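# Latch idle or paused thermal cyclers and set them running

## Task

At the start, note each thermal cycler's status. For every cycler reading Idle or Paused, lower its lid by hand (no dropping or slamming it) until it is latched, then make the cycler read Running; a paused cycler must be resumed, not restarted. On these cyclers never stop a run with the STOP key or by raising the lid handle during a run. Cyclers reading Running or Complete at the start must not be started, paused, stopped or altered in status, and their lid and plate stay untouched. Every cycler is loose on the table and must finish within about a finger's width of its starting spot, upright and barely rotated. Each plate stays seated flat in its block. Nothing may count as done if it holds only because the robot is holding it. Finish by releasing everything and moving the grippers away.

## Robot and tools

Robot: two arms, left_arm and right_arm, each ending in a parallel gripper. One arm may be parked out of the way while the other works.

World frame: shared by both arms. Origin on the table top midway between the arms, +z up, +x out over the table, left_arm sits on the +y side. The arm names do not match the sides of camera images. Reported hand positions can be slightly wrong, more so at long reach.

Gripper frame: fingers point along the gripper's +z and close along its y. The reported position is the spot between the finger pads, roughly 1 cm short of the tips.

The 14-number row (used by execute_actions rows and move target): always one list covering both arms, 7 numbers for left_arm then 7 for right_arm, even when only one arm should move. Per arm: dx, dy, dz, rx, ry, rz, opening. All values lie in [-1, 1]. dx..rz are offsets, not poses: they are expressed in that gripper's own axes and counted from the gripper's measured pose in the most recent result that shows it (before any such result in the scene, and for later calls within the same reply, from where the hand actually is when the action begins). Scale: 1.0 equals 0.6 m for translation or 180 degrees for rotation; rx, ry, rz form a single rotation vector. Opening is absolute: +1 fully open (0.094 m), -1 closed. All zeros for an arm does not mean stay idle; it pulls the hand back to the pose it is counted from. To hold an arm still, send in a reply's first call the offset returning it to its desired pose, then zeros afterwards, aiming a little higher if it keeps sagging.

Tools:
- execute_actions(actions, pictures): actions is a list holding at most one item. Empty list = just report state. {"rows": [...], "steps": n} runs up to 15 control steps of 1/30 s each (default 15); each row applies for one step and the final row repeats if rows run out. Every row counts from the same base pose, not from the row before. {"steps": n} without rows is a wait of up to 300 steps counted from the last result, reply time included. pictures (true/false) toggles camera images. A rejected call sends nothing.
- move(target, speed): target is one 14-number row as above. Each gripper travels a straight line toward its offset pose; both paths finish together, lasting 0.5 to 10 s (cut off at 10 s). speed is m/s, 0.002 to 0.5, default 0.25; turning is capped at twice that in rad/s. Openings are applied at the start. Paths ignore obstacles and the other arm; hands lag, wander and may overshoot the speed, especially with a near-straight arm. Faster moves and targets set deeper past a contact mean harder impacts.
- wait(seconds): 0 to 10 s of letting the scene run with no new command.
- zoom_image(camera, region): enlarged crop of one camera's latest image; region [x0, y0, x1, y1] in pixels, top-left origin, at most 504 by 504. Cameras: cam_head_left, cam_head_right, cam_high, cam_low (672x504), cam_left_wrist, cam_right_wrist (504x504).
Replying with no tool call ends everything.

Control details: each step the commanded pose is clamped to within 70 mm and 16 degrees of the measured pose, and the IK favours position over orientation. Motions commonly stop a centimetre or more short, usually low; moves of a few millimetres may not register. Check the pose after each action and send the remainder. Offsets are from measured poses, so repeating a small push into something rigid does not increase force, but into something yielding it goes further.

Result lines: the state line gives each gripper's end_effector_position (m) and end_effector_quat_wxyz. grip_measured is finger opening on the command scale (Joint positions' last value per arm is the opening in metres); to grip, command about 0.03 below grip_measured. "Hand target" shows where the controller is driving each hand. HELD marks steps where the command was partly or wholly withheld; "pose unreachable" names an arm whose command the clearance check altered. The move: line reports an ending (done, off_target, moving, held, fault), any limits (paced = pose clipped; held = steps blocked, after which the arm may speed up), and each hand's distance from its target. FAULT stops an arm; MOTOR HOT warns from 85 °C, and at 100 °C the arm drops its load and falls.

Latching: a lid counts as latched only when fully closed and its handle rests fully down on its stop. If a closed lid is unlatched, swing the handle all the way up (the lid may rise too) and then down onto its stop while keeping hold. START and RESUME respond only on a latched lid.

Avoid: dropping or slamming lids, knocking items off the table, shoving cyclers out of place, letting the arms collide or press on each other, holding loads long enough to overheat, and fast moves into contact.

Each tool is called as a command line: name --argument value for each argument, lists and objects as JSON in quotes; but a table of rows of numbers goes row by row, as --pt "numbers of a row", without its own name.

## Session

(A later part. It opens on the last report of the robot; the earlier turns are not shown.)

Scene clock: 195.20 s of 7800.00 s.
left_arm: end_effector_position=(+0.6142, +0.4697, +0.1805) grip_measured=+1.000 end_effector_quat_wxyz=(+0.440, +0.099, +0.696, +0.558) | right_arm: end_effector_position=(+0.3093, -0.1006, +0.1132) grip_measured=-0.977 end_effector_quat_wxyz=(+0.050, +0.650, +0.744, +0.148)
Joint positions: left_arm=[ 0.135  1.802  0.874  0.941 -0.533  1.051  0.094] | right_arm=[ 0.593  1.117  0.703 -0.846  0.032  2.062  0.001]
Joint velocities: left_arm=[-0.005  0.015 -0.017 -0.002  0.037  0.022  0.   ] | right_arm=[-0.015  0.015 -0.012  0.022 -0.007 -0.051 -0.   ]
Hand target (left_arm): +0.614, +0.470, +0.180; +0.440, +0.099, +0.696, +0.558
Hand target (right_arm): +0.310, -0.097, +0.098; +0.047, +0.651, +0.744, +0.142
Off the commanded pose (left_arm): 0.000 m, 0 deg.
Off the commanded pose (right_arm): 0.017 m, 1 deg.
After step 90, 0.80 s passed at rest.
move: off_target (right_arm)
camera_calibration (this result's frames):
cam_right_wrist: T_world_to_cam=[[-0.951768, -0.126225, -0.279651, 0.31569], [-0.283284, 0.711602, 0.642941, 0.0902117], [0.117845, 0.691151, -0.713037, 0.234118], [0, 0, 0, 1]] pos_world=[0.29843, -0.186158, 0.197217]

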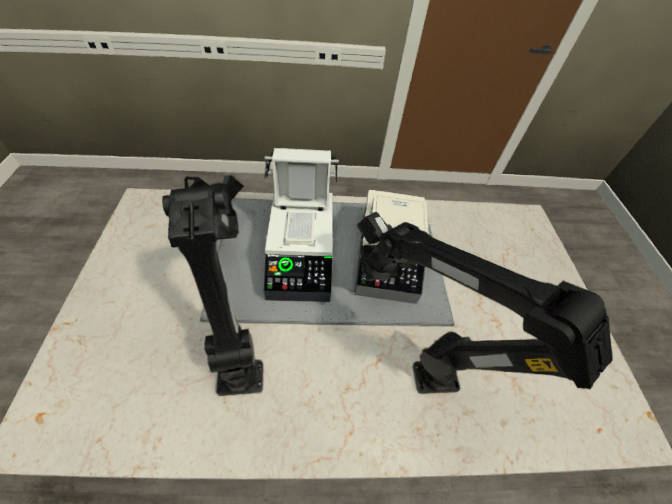

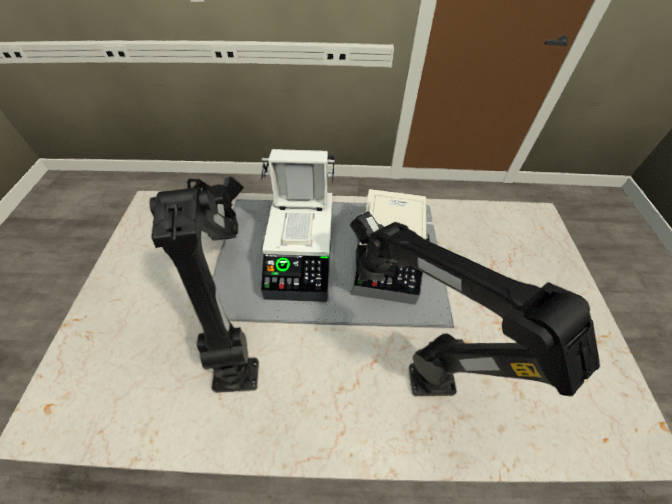

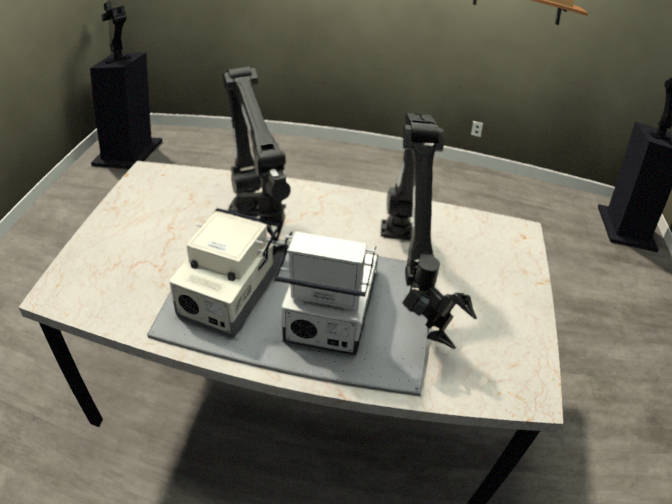

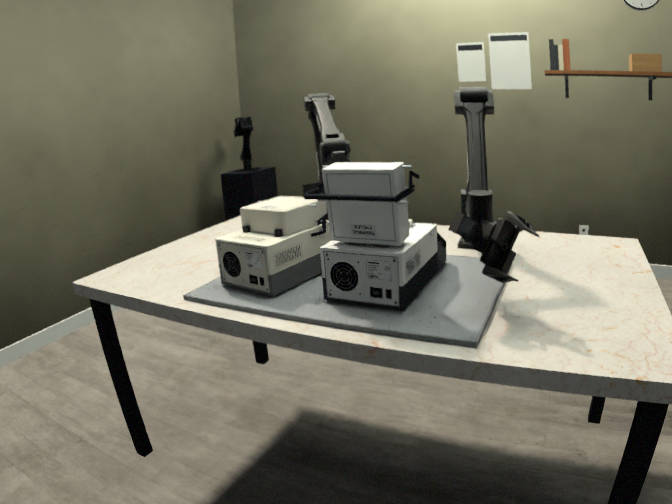

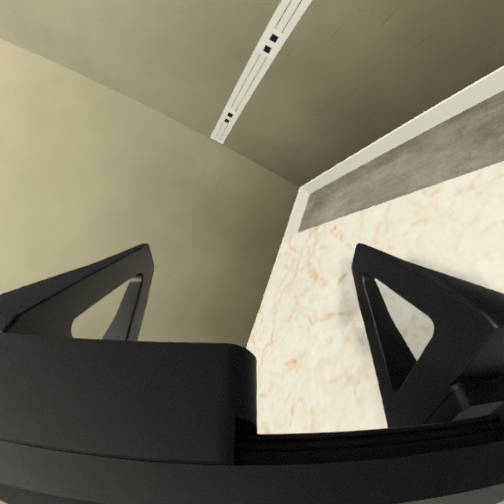

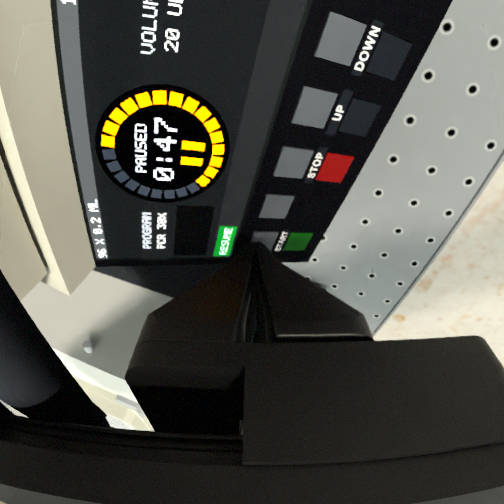

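move --target '[0,0,0,0,0,0,1,0.012,-0.003,-0.02,0,0,0,-1]' --speed 0.03

move --target '[0,0,0,0,0,0,1,0,0,0.055,0,0,0,-1]' --speed 0.02

move --target '[0,0,0,0,0,0,1,0,0,-0.08,0,0,0,-1]' --speed 0.05

Scene clock: 202.20 s of 7800.00 s.
left_arm: end_effector_position=(+0.6142, +0.4697, +0.1805) grip_measured=+1.000 end_effector_quat_wxyz=(+0.440, +0.099, +0.696, +0.558) | right_arm: end_effector_position=(+0.3025, -0.0989, +0.1156) grip_measured=-0.977 end_effector_quat_wxyz=(+0.049, +0.647, +0.747, +0.144)
Joint positions: left_arm=[ 0.135  1.802  0.874  0.941 -0.533  1.051  0.094] | right_arm=[ 0.61   1.104  0.703 -0.866  0.036  2.07   0.001]
Joint velocities: left_arm=[-0.005 -0.005 -0.007 -0.002 -0.051  0.007  0.   ] | right_arm=[ 0.005 -0.015  0.017 -0.007 -0.066  0.051 -0.001]
Hand target (left_arm): +0.614, +0.470, +0.180; +0.440, +0.099, +0.696, +0.558
Hand target (right_arm): +0.303, -0.096, +0.125; +0.050, +0.650, +0.744, +0.148
Off the commanded pose (left_arm): 0.000 m, 0 deg.
Off the commanded pose (right_arm): 0.010 m, 1 deg.
After step 90, 3.27 s passed at rest.
move: done
camera_calibration (this result's frames):
cam_right_wrist: T_world_to_cam=[[-0.952169, -0.136537, -0.273371, 0.308399], [-0.286078, 0.71273, 0.640449, 0.0868029], [0.107395, 0.688021, -0.7177, 0.238858], [0, 0, 0, 1]] pos_world=[0.292828, -0.184099, 0.200143]

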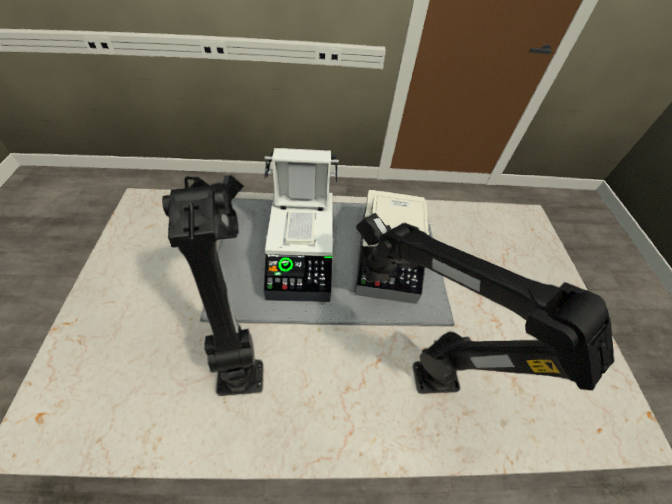

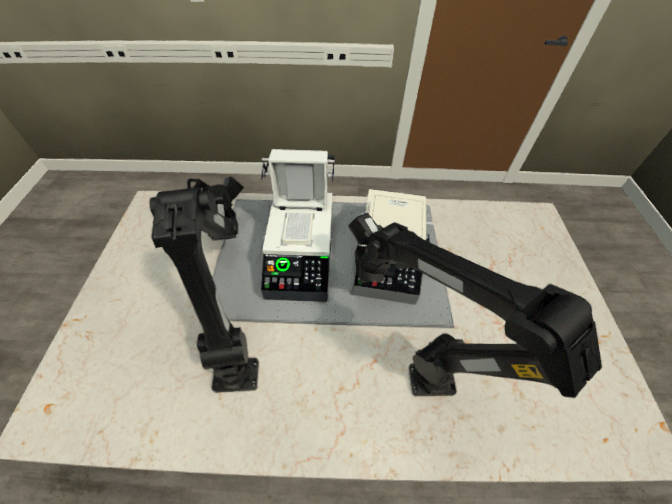

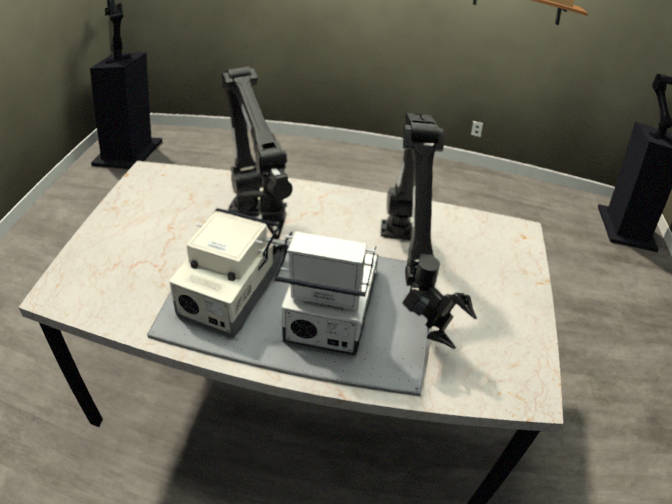

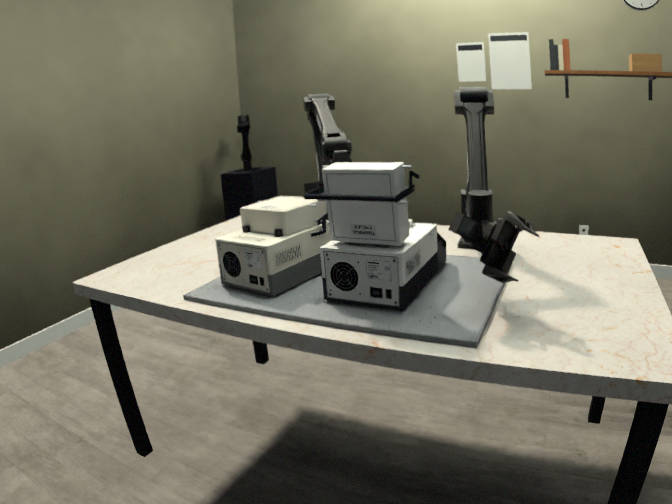

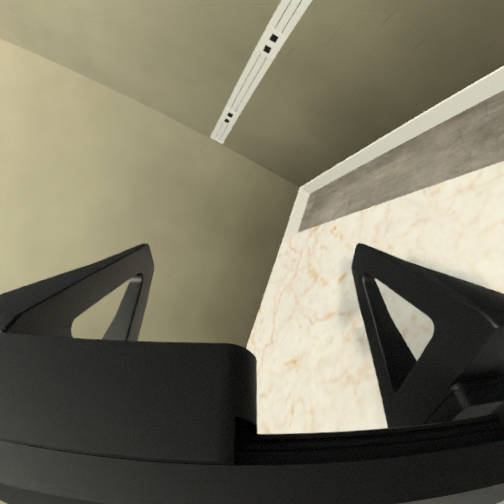

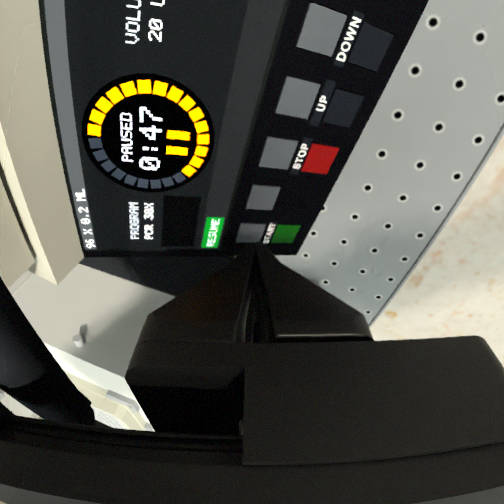

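Scene clock: 204.07 s of 7800.00 s.
left_arm: end_effector_position=(+0.6142, +0.4697, +0.1805) grip_measured=+1.000 end_effector_quat_wxyz=(+0.440, +0.099, +0.696, +0.558) | right_arm: end_effector_position=(+0.3129, -0.0921, +0.1118) grip_measured=-0.977 end_effector_quat_wxyz=(+0.056, +0.643, +0.746, +0.164)
Joint positions: left_arm=[ 0.135  1.802  0.874  0.941 -0.533  1.051  0.094] | right_arm=[ 0.61   1.122  0.695 -0.798  0.041  2.064  0.001]
Joint velocities: left_arm=[-0.015 -0.015 -0.002  0.002  0.007  0.051  0.   ] | right_arm=[-0.005  0.015  0.007 -0.007 -0.051 -0.066  0.001]
Hand target (left_arm): +0.614, +0.470, +0.180; +0.440, +0.099, +0.696, +0.558
Hand target (right_arm): +0.309, -0.095, +0.086; +0.049, +0.647, +0.747, +0.144
Off the commanded pose (left_arm): 0.000 m, 0 deg.
Off the commanded pose (right_arm): 0.028 m, 2 deg.
move: off_target (right_arm)
camera_calibration (this result's frames):
cam_right_wrist: T_world_to_cam=[[-0.940577, -0.134183, -0.311944, 0.319123], [-0.313075, 0.698448, 0.643549, 0.0941589], [0.131524, 0.702969, -0.698953, 0.222017], [0, 0, 0, 1]] pos_world=[0.300438, -0.179016, 0.194133]

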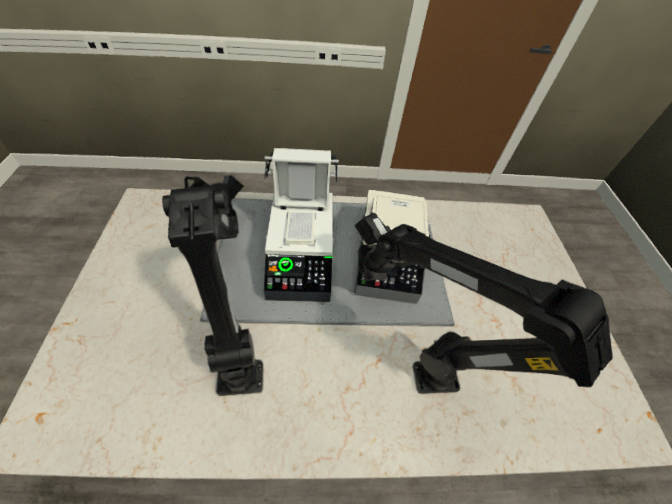

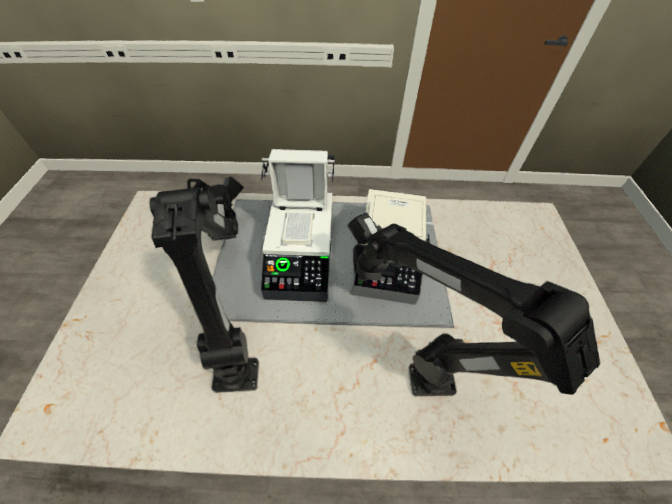

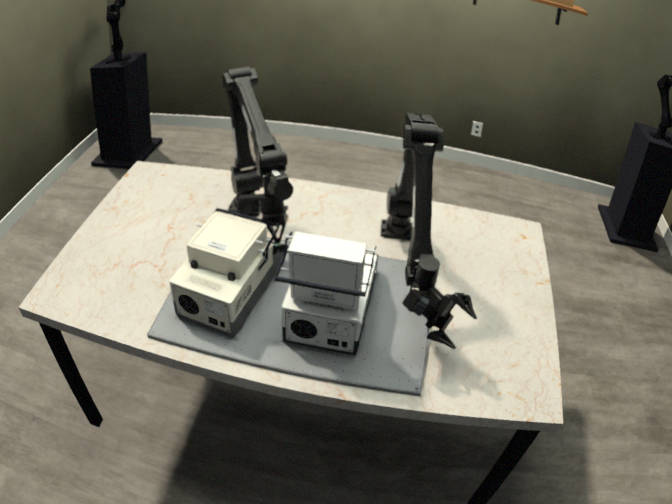

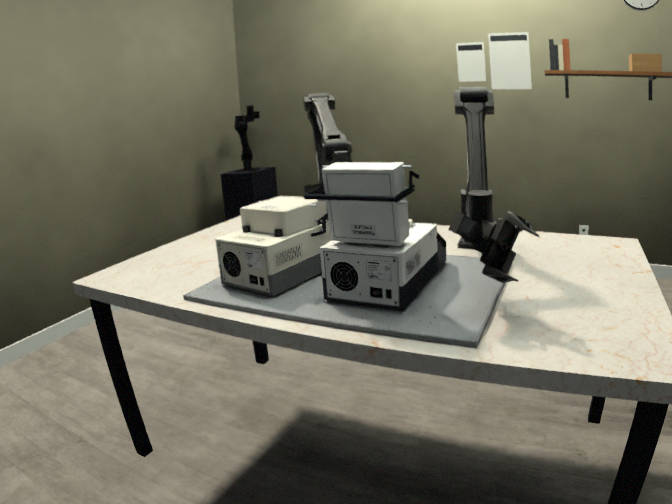

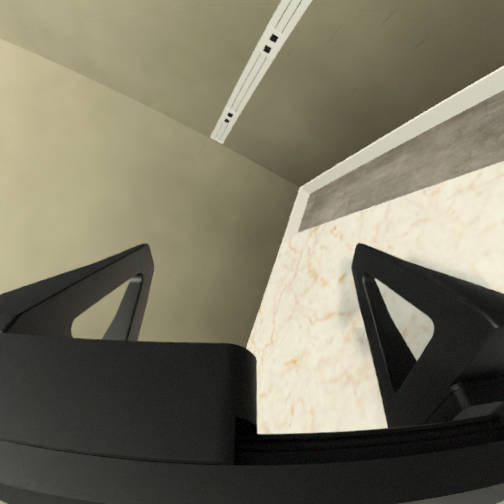

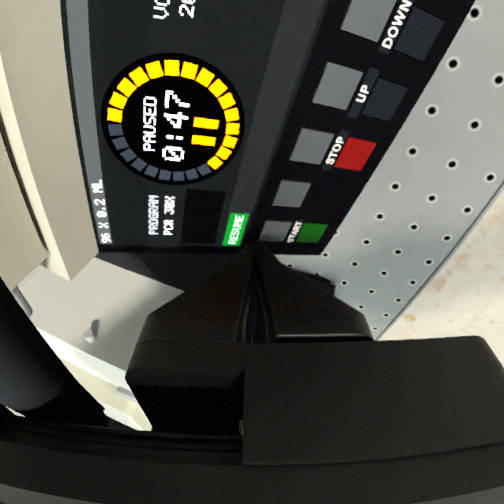

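Scene clock: 205.43 s of 7800.00 s.
left_arm: end_effector_position=(+0.6142, +0.4697, +0.1805) grip_measured=+1.000 end_effector_quat_wxyz=(+0.440, +0.099, +0.696, +0.558) | right_arm: end_effector_position=(+0.2890, -0.1104, +0.1332) grip_measured=-0.977 end_effector_quat_wxyz=(+0.053, +0.644, +0.749, +0.145)
Joint positions: left_arm=[ 0.135  1.802  0.874  0.941 -0.533  1.051  0.094] | right_arm=[ 0.61   1.025  0.699 -0.938  0.042  2.063  0.001]
Joint velocities: left_arm=[ 0.015 -0.005  0.012  0.007  0.037 -0.051  0.   ] | right_arm=[-0.015 -0.015  0.007  0.002 -0.066 -0.022  0.001]
Hand target (left_arm): +0.614, +0.470, +0.180; +0.440, +0.099, +0.696, +0.558
Hand target (right_arm): +0.299, -0.101, +0.157; +0.057, +0.643, +0.746, +0.164
Off the commanded pose (left_arm): 0.000 m, 0 deg.
Off the commanded pose (right_arm): 0.028 m, 2 deg.
move: off_target (right_arm)
camera_calibration (this result's frames):
cam_right_wrist: T_world_to_cam=[[-0.949288, -0.142062, -0.280482, 0.298299], [-0.294606, 0.713497, 0.635712, 0.0830245], [0.109812, 0.686106, -0.719166, 0.260083], [0, 0, 0, 1]] pos_world=[0.279071, -0.195305, 0.21793]

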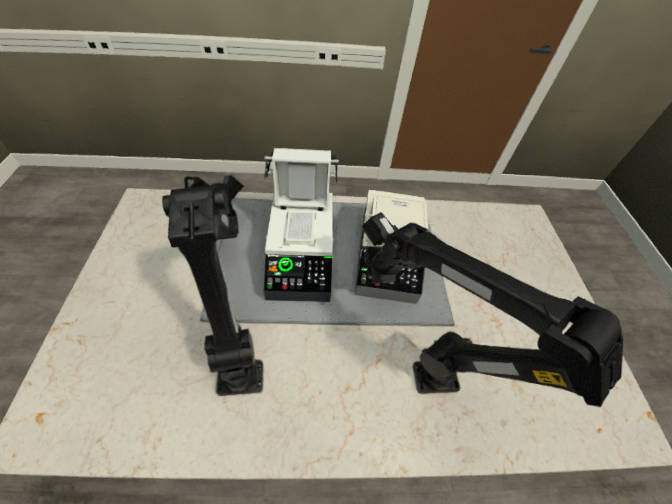

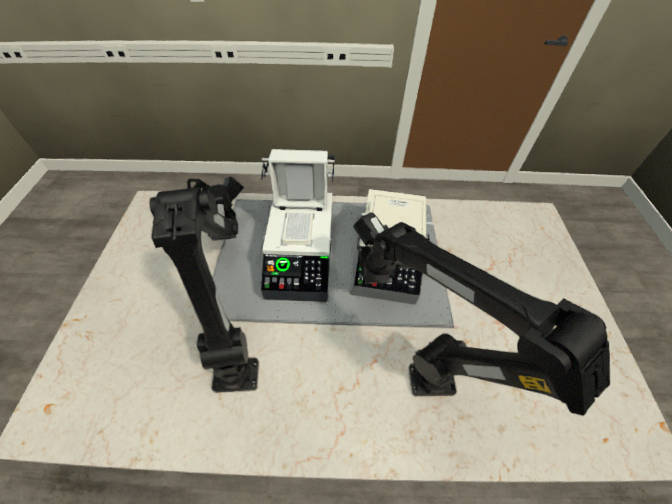

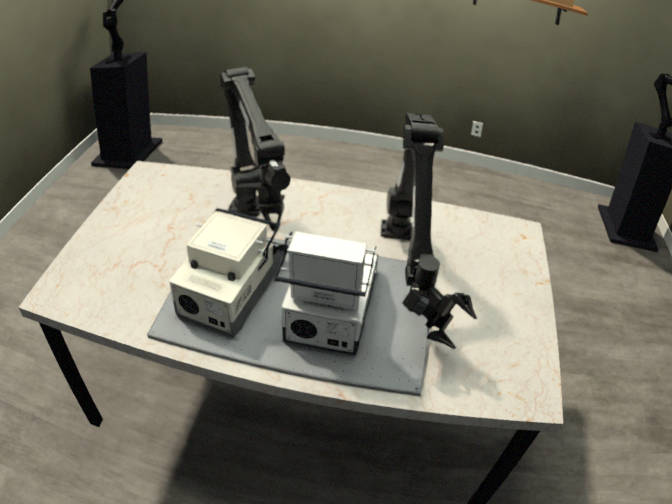

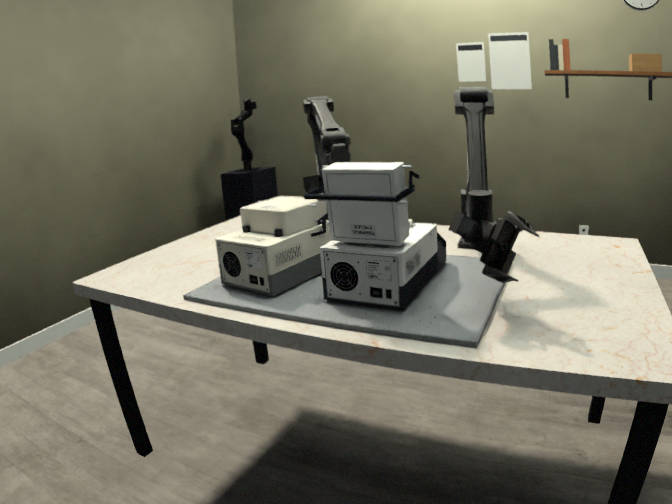

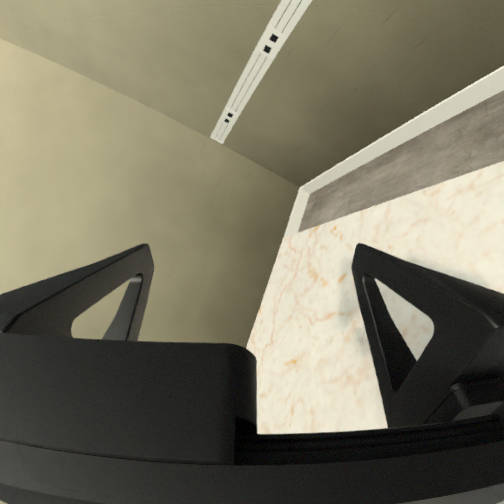

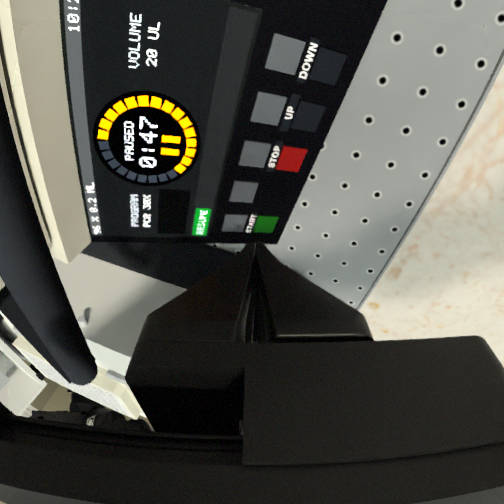

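execute_actions --actions '[]' --pictures false

Scene clock: 216.57 s of 7800.00 s.
left_arm: end_effector_position=(+0.6142, +0.4697, +0.1805) grip_measured=+1.000 end_effector_quat_wxyz=(+0.440, +0.099, +0.696, +0.558) | right_arm: end_effector_position=(+0.2890, -0.1104, +0.1332) grip_measured=-0.977 end_effector_quat_wxyz=(+0.053, +0.644, +0.749, +0.145)
Joint positions: left_arm=[ 0.135  1.802  0.874  0.941 -0.533  1.051  0.094] | right_arm=[ 0.61   1.025  0.699 -0.938  0.042  2.063  0.001]
Joint velocities: left_arm=[-0.005  0.005 -0.012 -0.002  0.022 -0.022  0.   ] | right_arm=[-0.005 -0.015 -0.002  0.022  0.022  0.051  0.001]
Hand target (left_arm): +0.614, +0.470, +0.180; +0.440, +0.099, +0.696, +0.558
Hand target (right_arm): +0.299, -0.101, +0.157; +0.057, +0.643, +0.746, +0.164
Off the commanded pose (left_arm): 0.000 m, 0 deg.
Off the commanded pose (right_arm): 0.028 m, 2 deg.
Steps of this call (steps 1 to 90: nothing new was sent; then 8.13 s passed at rest). Readings (end_effector_position):
1: left_arm (+0.6142, +0.4697, +0.1805) | right_arm (+0.2890, -0.1104, +0.1332)
2: left_arm (+0.6142, +0.4697, +0.1805) | right_arm (+0.2890, -0.1104, +0.1332)
4: left_arm (+0.6142, +0.4697, +0.1805) | right_arm (+0.2890, -0.1104, +0.1332)
8: left_arm (+0.6142, +0.4697, +0.1805) | right_arm (+0.2890, -0.1104, +0.1332)
90: the state above

move --target '[0,0,0,0,0,0,1,-0.003,0.016,0.075,0,0,0,-1]' --speed 0.02

Scene clock: 223.67 s of 7800.00 s.
left_arm: end_effector_position=(+0.6142, +0.4697, +0.1805) grip_measured=+1.000 end_effector_quat_wxyz=(+0.440, +0.099, +0.696, +0.558) | right_arm: end_effector_position=(+0.3122, -0.0991, +0.1117) grip_measured=-0.977 end_effector_quat_wxyz=(+0.060, +0.641, +0.747, +0.166)
Joint positions: left_arm=[ 0.135  1.802  0.874  0.941 -0.533  1.051  0.094] | right_arm=[ 0.595  1.103  0.68  -0.794  0.04   2.044  0.001]
Joint velocities: left_arm=[-0.005 -0.015  0.027 -0.007  0.022  0.037  0.   ] | right_arm=[ 0.005 -0.015 -0.012 -0.017 -0.037 -0.022  0.   ]
Hand target (left_arm): +0.614, +0.470, +0.180; +0.440, +0.099, +0.696, +0.558
Hand target (right_arm): +0.309, -0.104, +0.094; +0.053, +0.645, +0.749, +0.145
Off the commanded pose (left_arm): 0.000 m, 0 deg.
Off the commanded pose (right_arm): 0.020 m, 3 deg.
After step 90, 1.43 s passed at rest.
move: off_target (right_arm)
camera_calibration (this result's frames):
cam_right_wrist: T_world_to_cam=[[-0.937478, -0.13721, -0.319857, 0.317135], [-0.320647, 0.697891, 0.640417, 0.101559], [0.135354, 0.702938, -0.698253, 0.225732], [0, 0, 0, 1]] pos_world=[0.299318, -0.186039, 0.194016]

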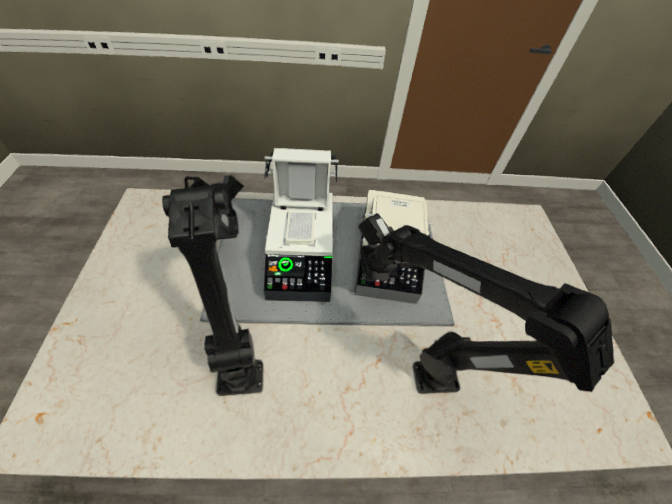

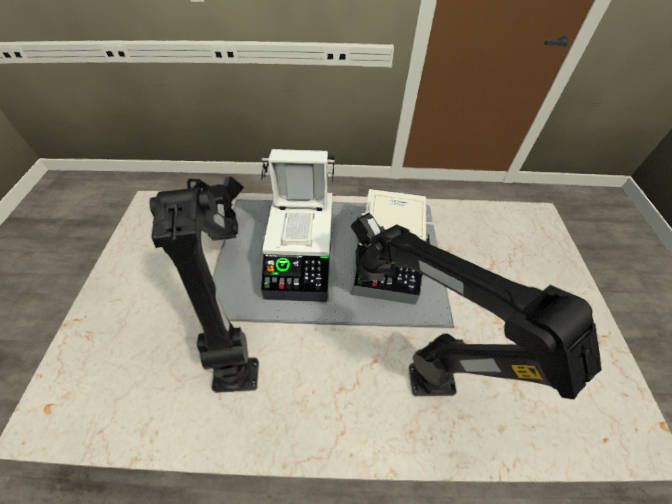

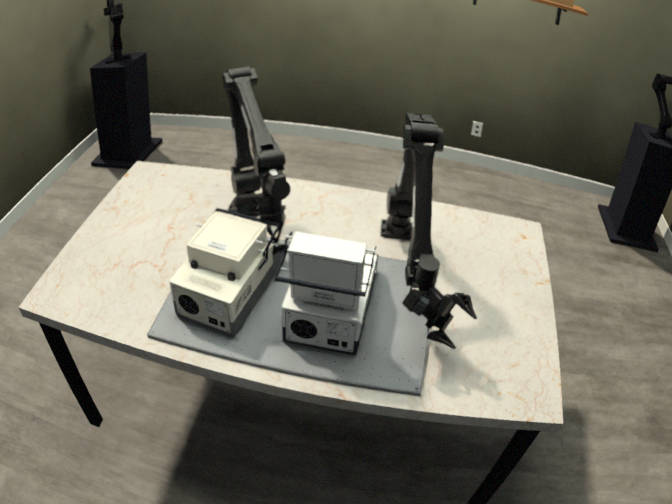

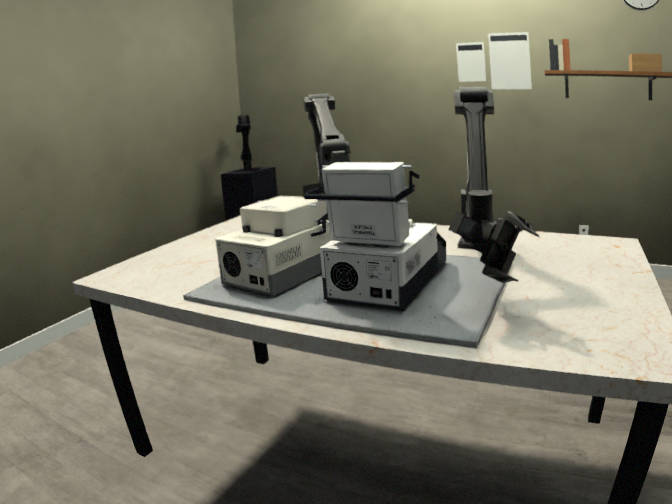

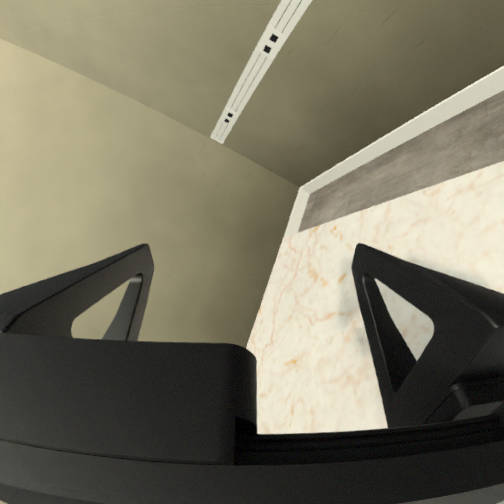

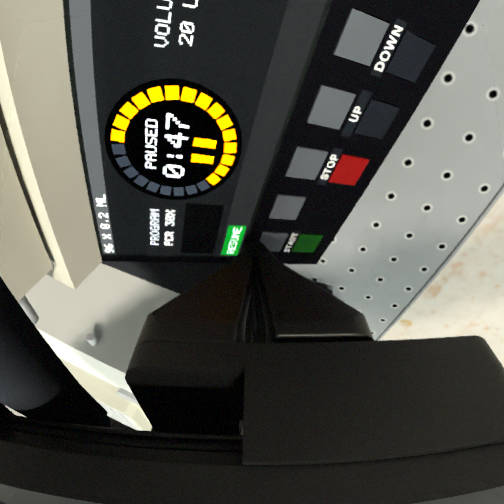

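move --target '[0,0,0,0,0,0,1,-0.004,-0.012,-0.025,0,0,0,-1]' --speed 0.03

move --target '[0,0,0,0,0,0,1,-0.006,0,0.05,0,0,0,-1]' --speed 0.02

Scene clock: 232.97 s of 7800.00 s.
left_arm: end_effector_position=(+0.6142, +0.4697, +0.1805) grip_measured=+1.000 end_effector_quat_wxyz=(+0.440, +0.099, +0.696, +0.558) | right_arm: end_effector_position=(+0.3070, -0.1031, +0.1241) grip_measured=-0.977 end_effector_quat_wxyz=(+0.062, +0.640, +0.746, +0.174)
Joint positions: left_arm=[ 0.135  1.802  0.874  0.941 -0.533  1.051  0.094] | right_arm=[ 0.595  1.056  0.68  -0.825  0.041  2.044  0.001]
Joint velocities: left_arm=[-0.005 -0.005  0.002  0.007  0.007 -0.051  0.   ] | right_arm=[-0.005 -0.024  0.007 -0.022  0.037  0.022  0.   ]
Hand target (left_arm): +0.614, +0.470, +0.180; +0.440, +0.099, +0.696, +0.558
Hand target (right_arm): +0.302, -0.105, +0.123; +0.060, +0.641, +0.747, +0.167
Off the commanded pose (left_arm): 0.000 m, 0 deg.
Off the commanded pose (right_arm): 0.006 m, 1 deg.
After step 90, 5.47 s passed at rest.
move: done
camera_calibration (this result's frames):
cam_right_wrist: T_world_to_cam=[[-0.933013, -0.134795, -0.333643, 0.316273], [-0.329599, 0.692195, 0.642052, 0.0967174], [0.1444, 0.709011, -0.690255, 0.234685], [0, 0, 0, 1]] pos_world=[0.293076, -0.190709, 0.205417]

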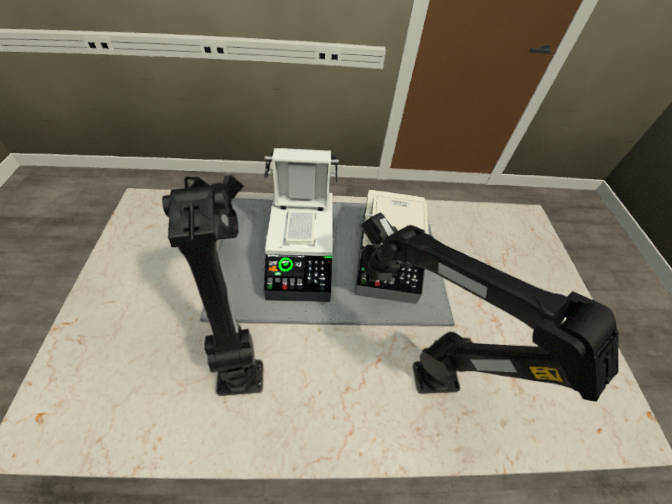

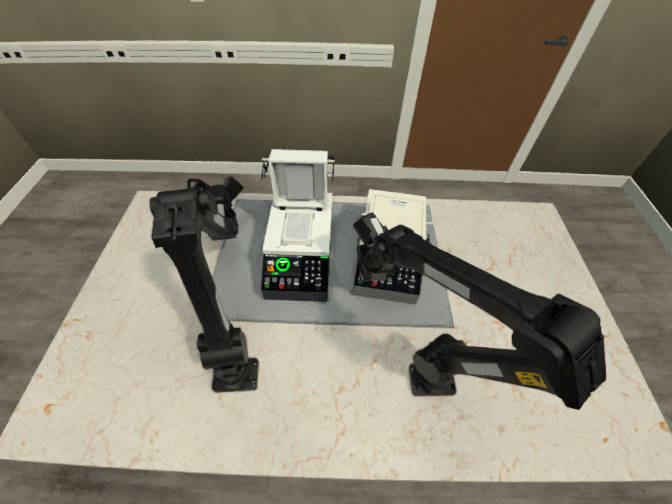

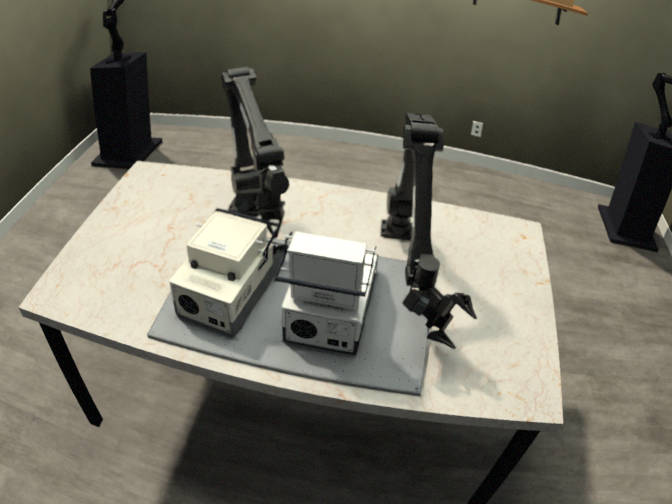

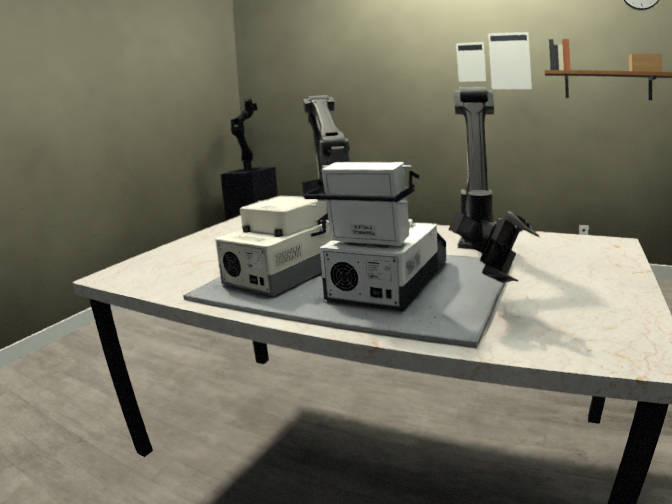

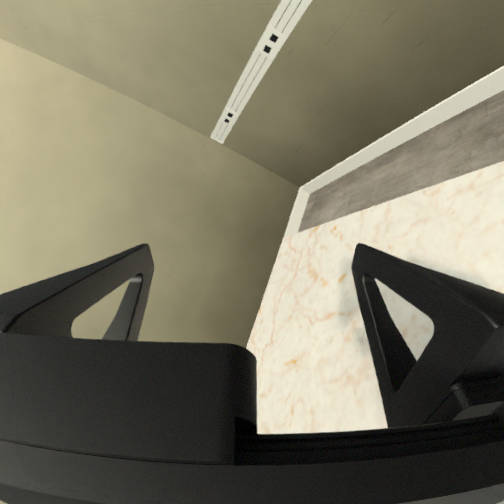

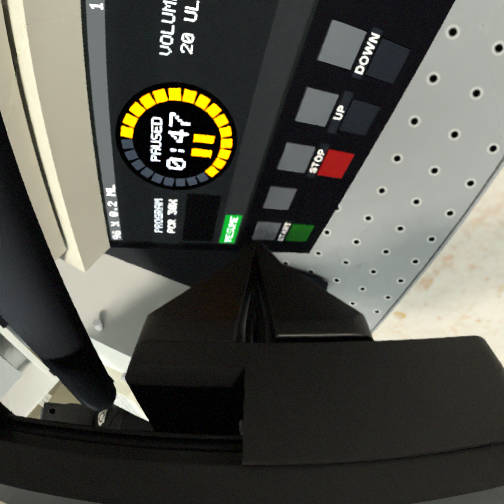

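Scene clock: 234.70 s of 7800.00 s.
left_arm: end_effector_position=(+0.6142, +0.4697, +0.1805) grip_measured=+1.000 end_effector_quat_wxyz=(+0.440, +0.099, +0.696, +0.558) | right_arm: end_effector_position=(+0.3151, -0.0983, +0.1122) grip_measured=-0.977 end_effector_quat_wxyz=(+0.064, +0.639, +0.744, +0.183)
Joint positions: left_arm=[ 0.135  1.802  0.874  0.941 -0.533  1.051  0.094] | right_arm=[ 0.592  1.091  0.664 -0.756  0.041  2.041  0.001]
Joint velocities: left_arm=[ 0.005 -0.005 -0.002 -0.007  0.037 -0.022  0.   ] | right_arm=[-0.005 -0.005 -0.012 -0.002  0.066 -0.022 -0.   ]
Hand target (left_arm): +0.614, +0.470, +0.180; +0.440, +0.099, +0.696, +0.558
Hand target (right_arm): +0.316, -0.101, +0.096; +0.062, +0.640, +0.746, +0.174
Off the commanded pose (left_arm): 0.000 m, 0 deg.
Off the commanded pose (right_arm): 0.017 m, 1 deg.
move: off_target (right_arm)
camera_calibration (this result's frames):
cam_right_wrist: T_world_to_cam=[[-0.927534, -0.131437, -0.349863, 0.320953], [-0.339977, 0.685538, 0.643781, 0.106089], [0.155228, 0.716074, -0.680546, 0.218157], [0, 0, 0, 1]] pos_world=[0.299899, -0.186759, 0.192458]

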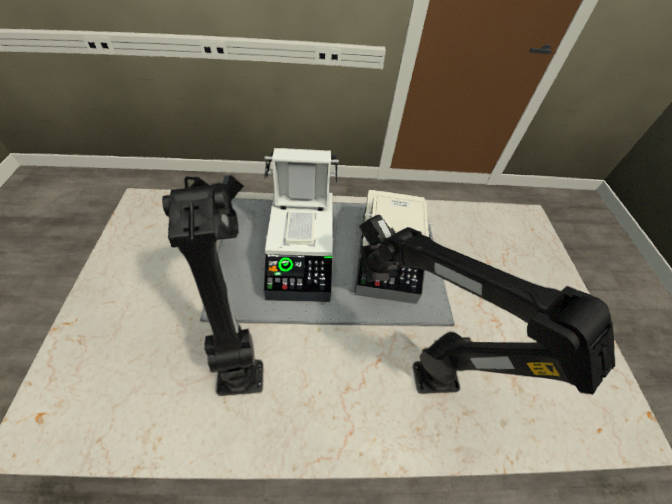

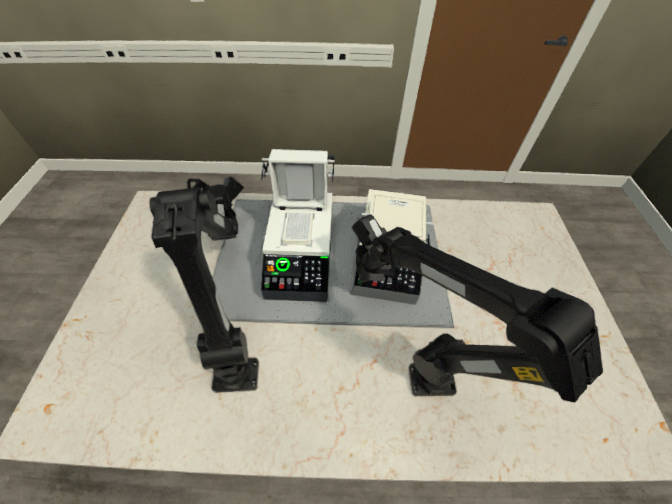

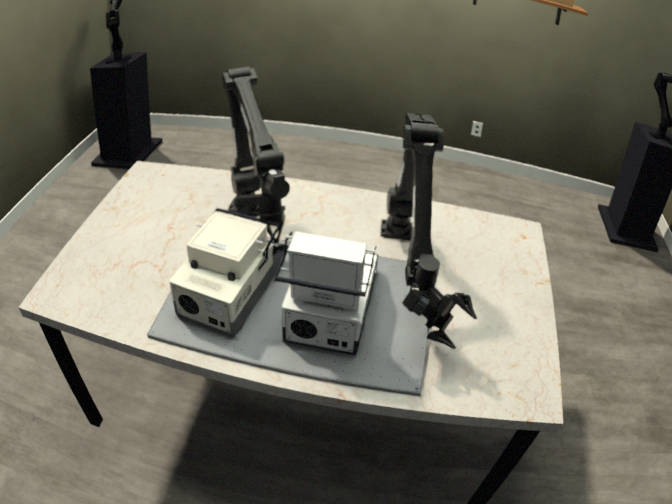

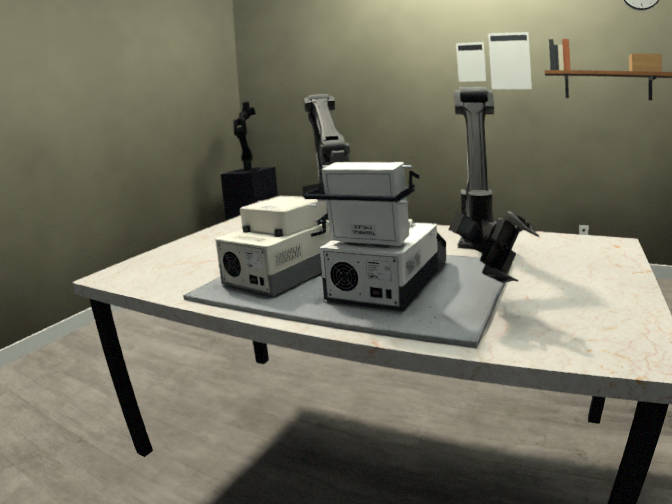

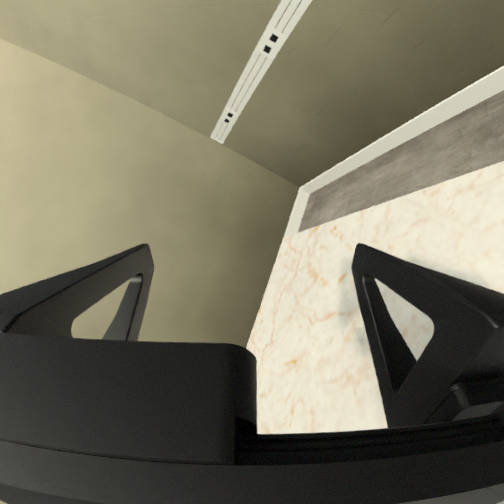

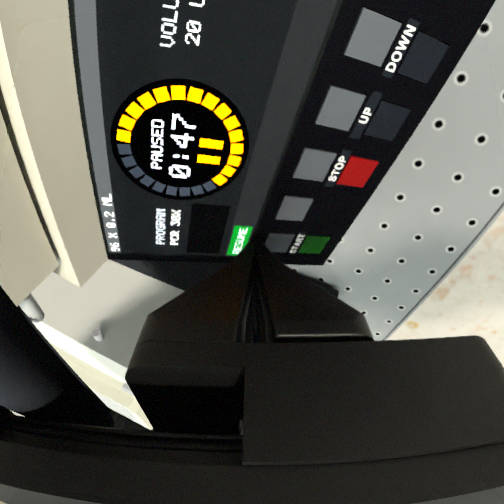

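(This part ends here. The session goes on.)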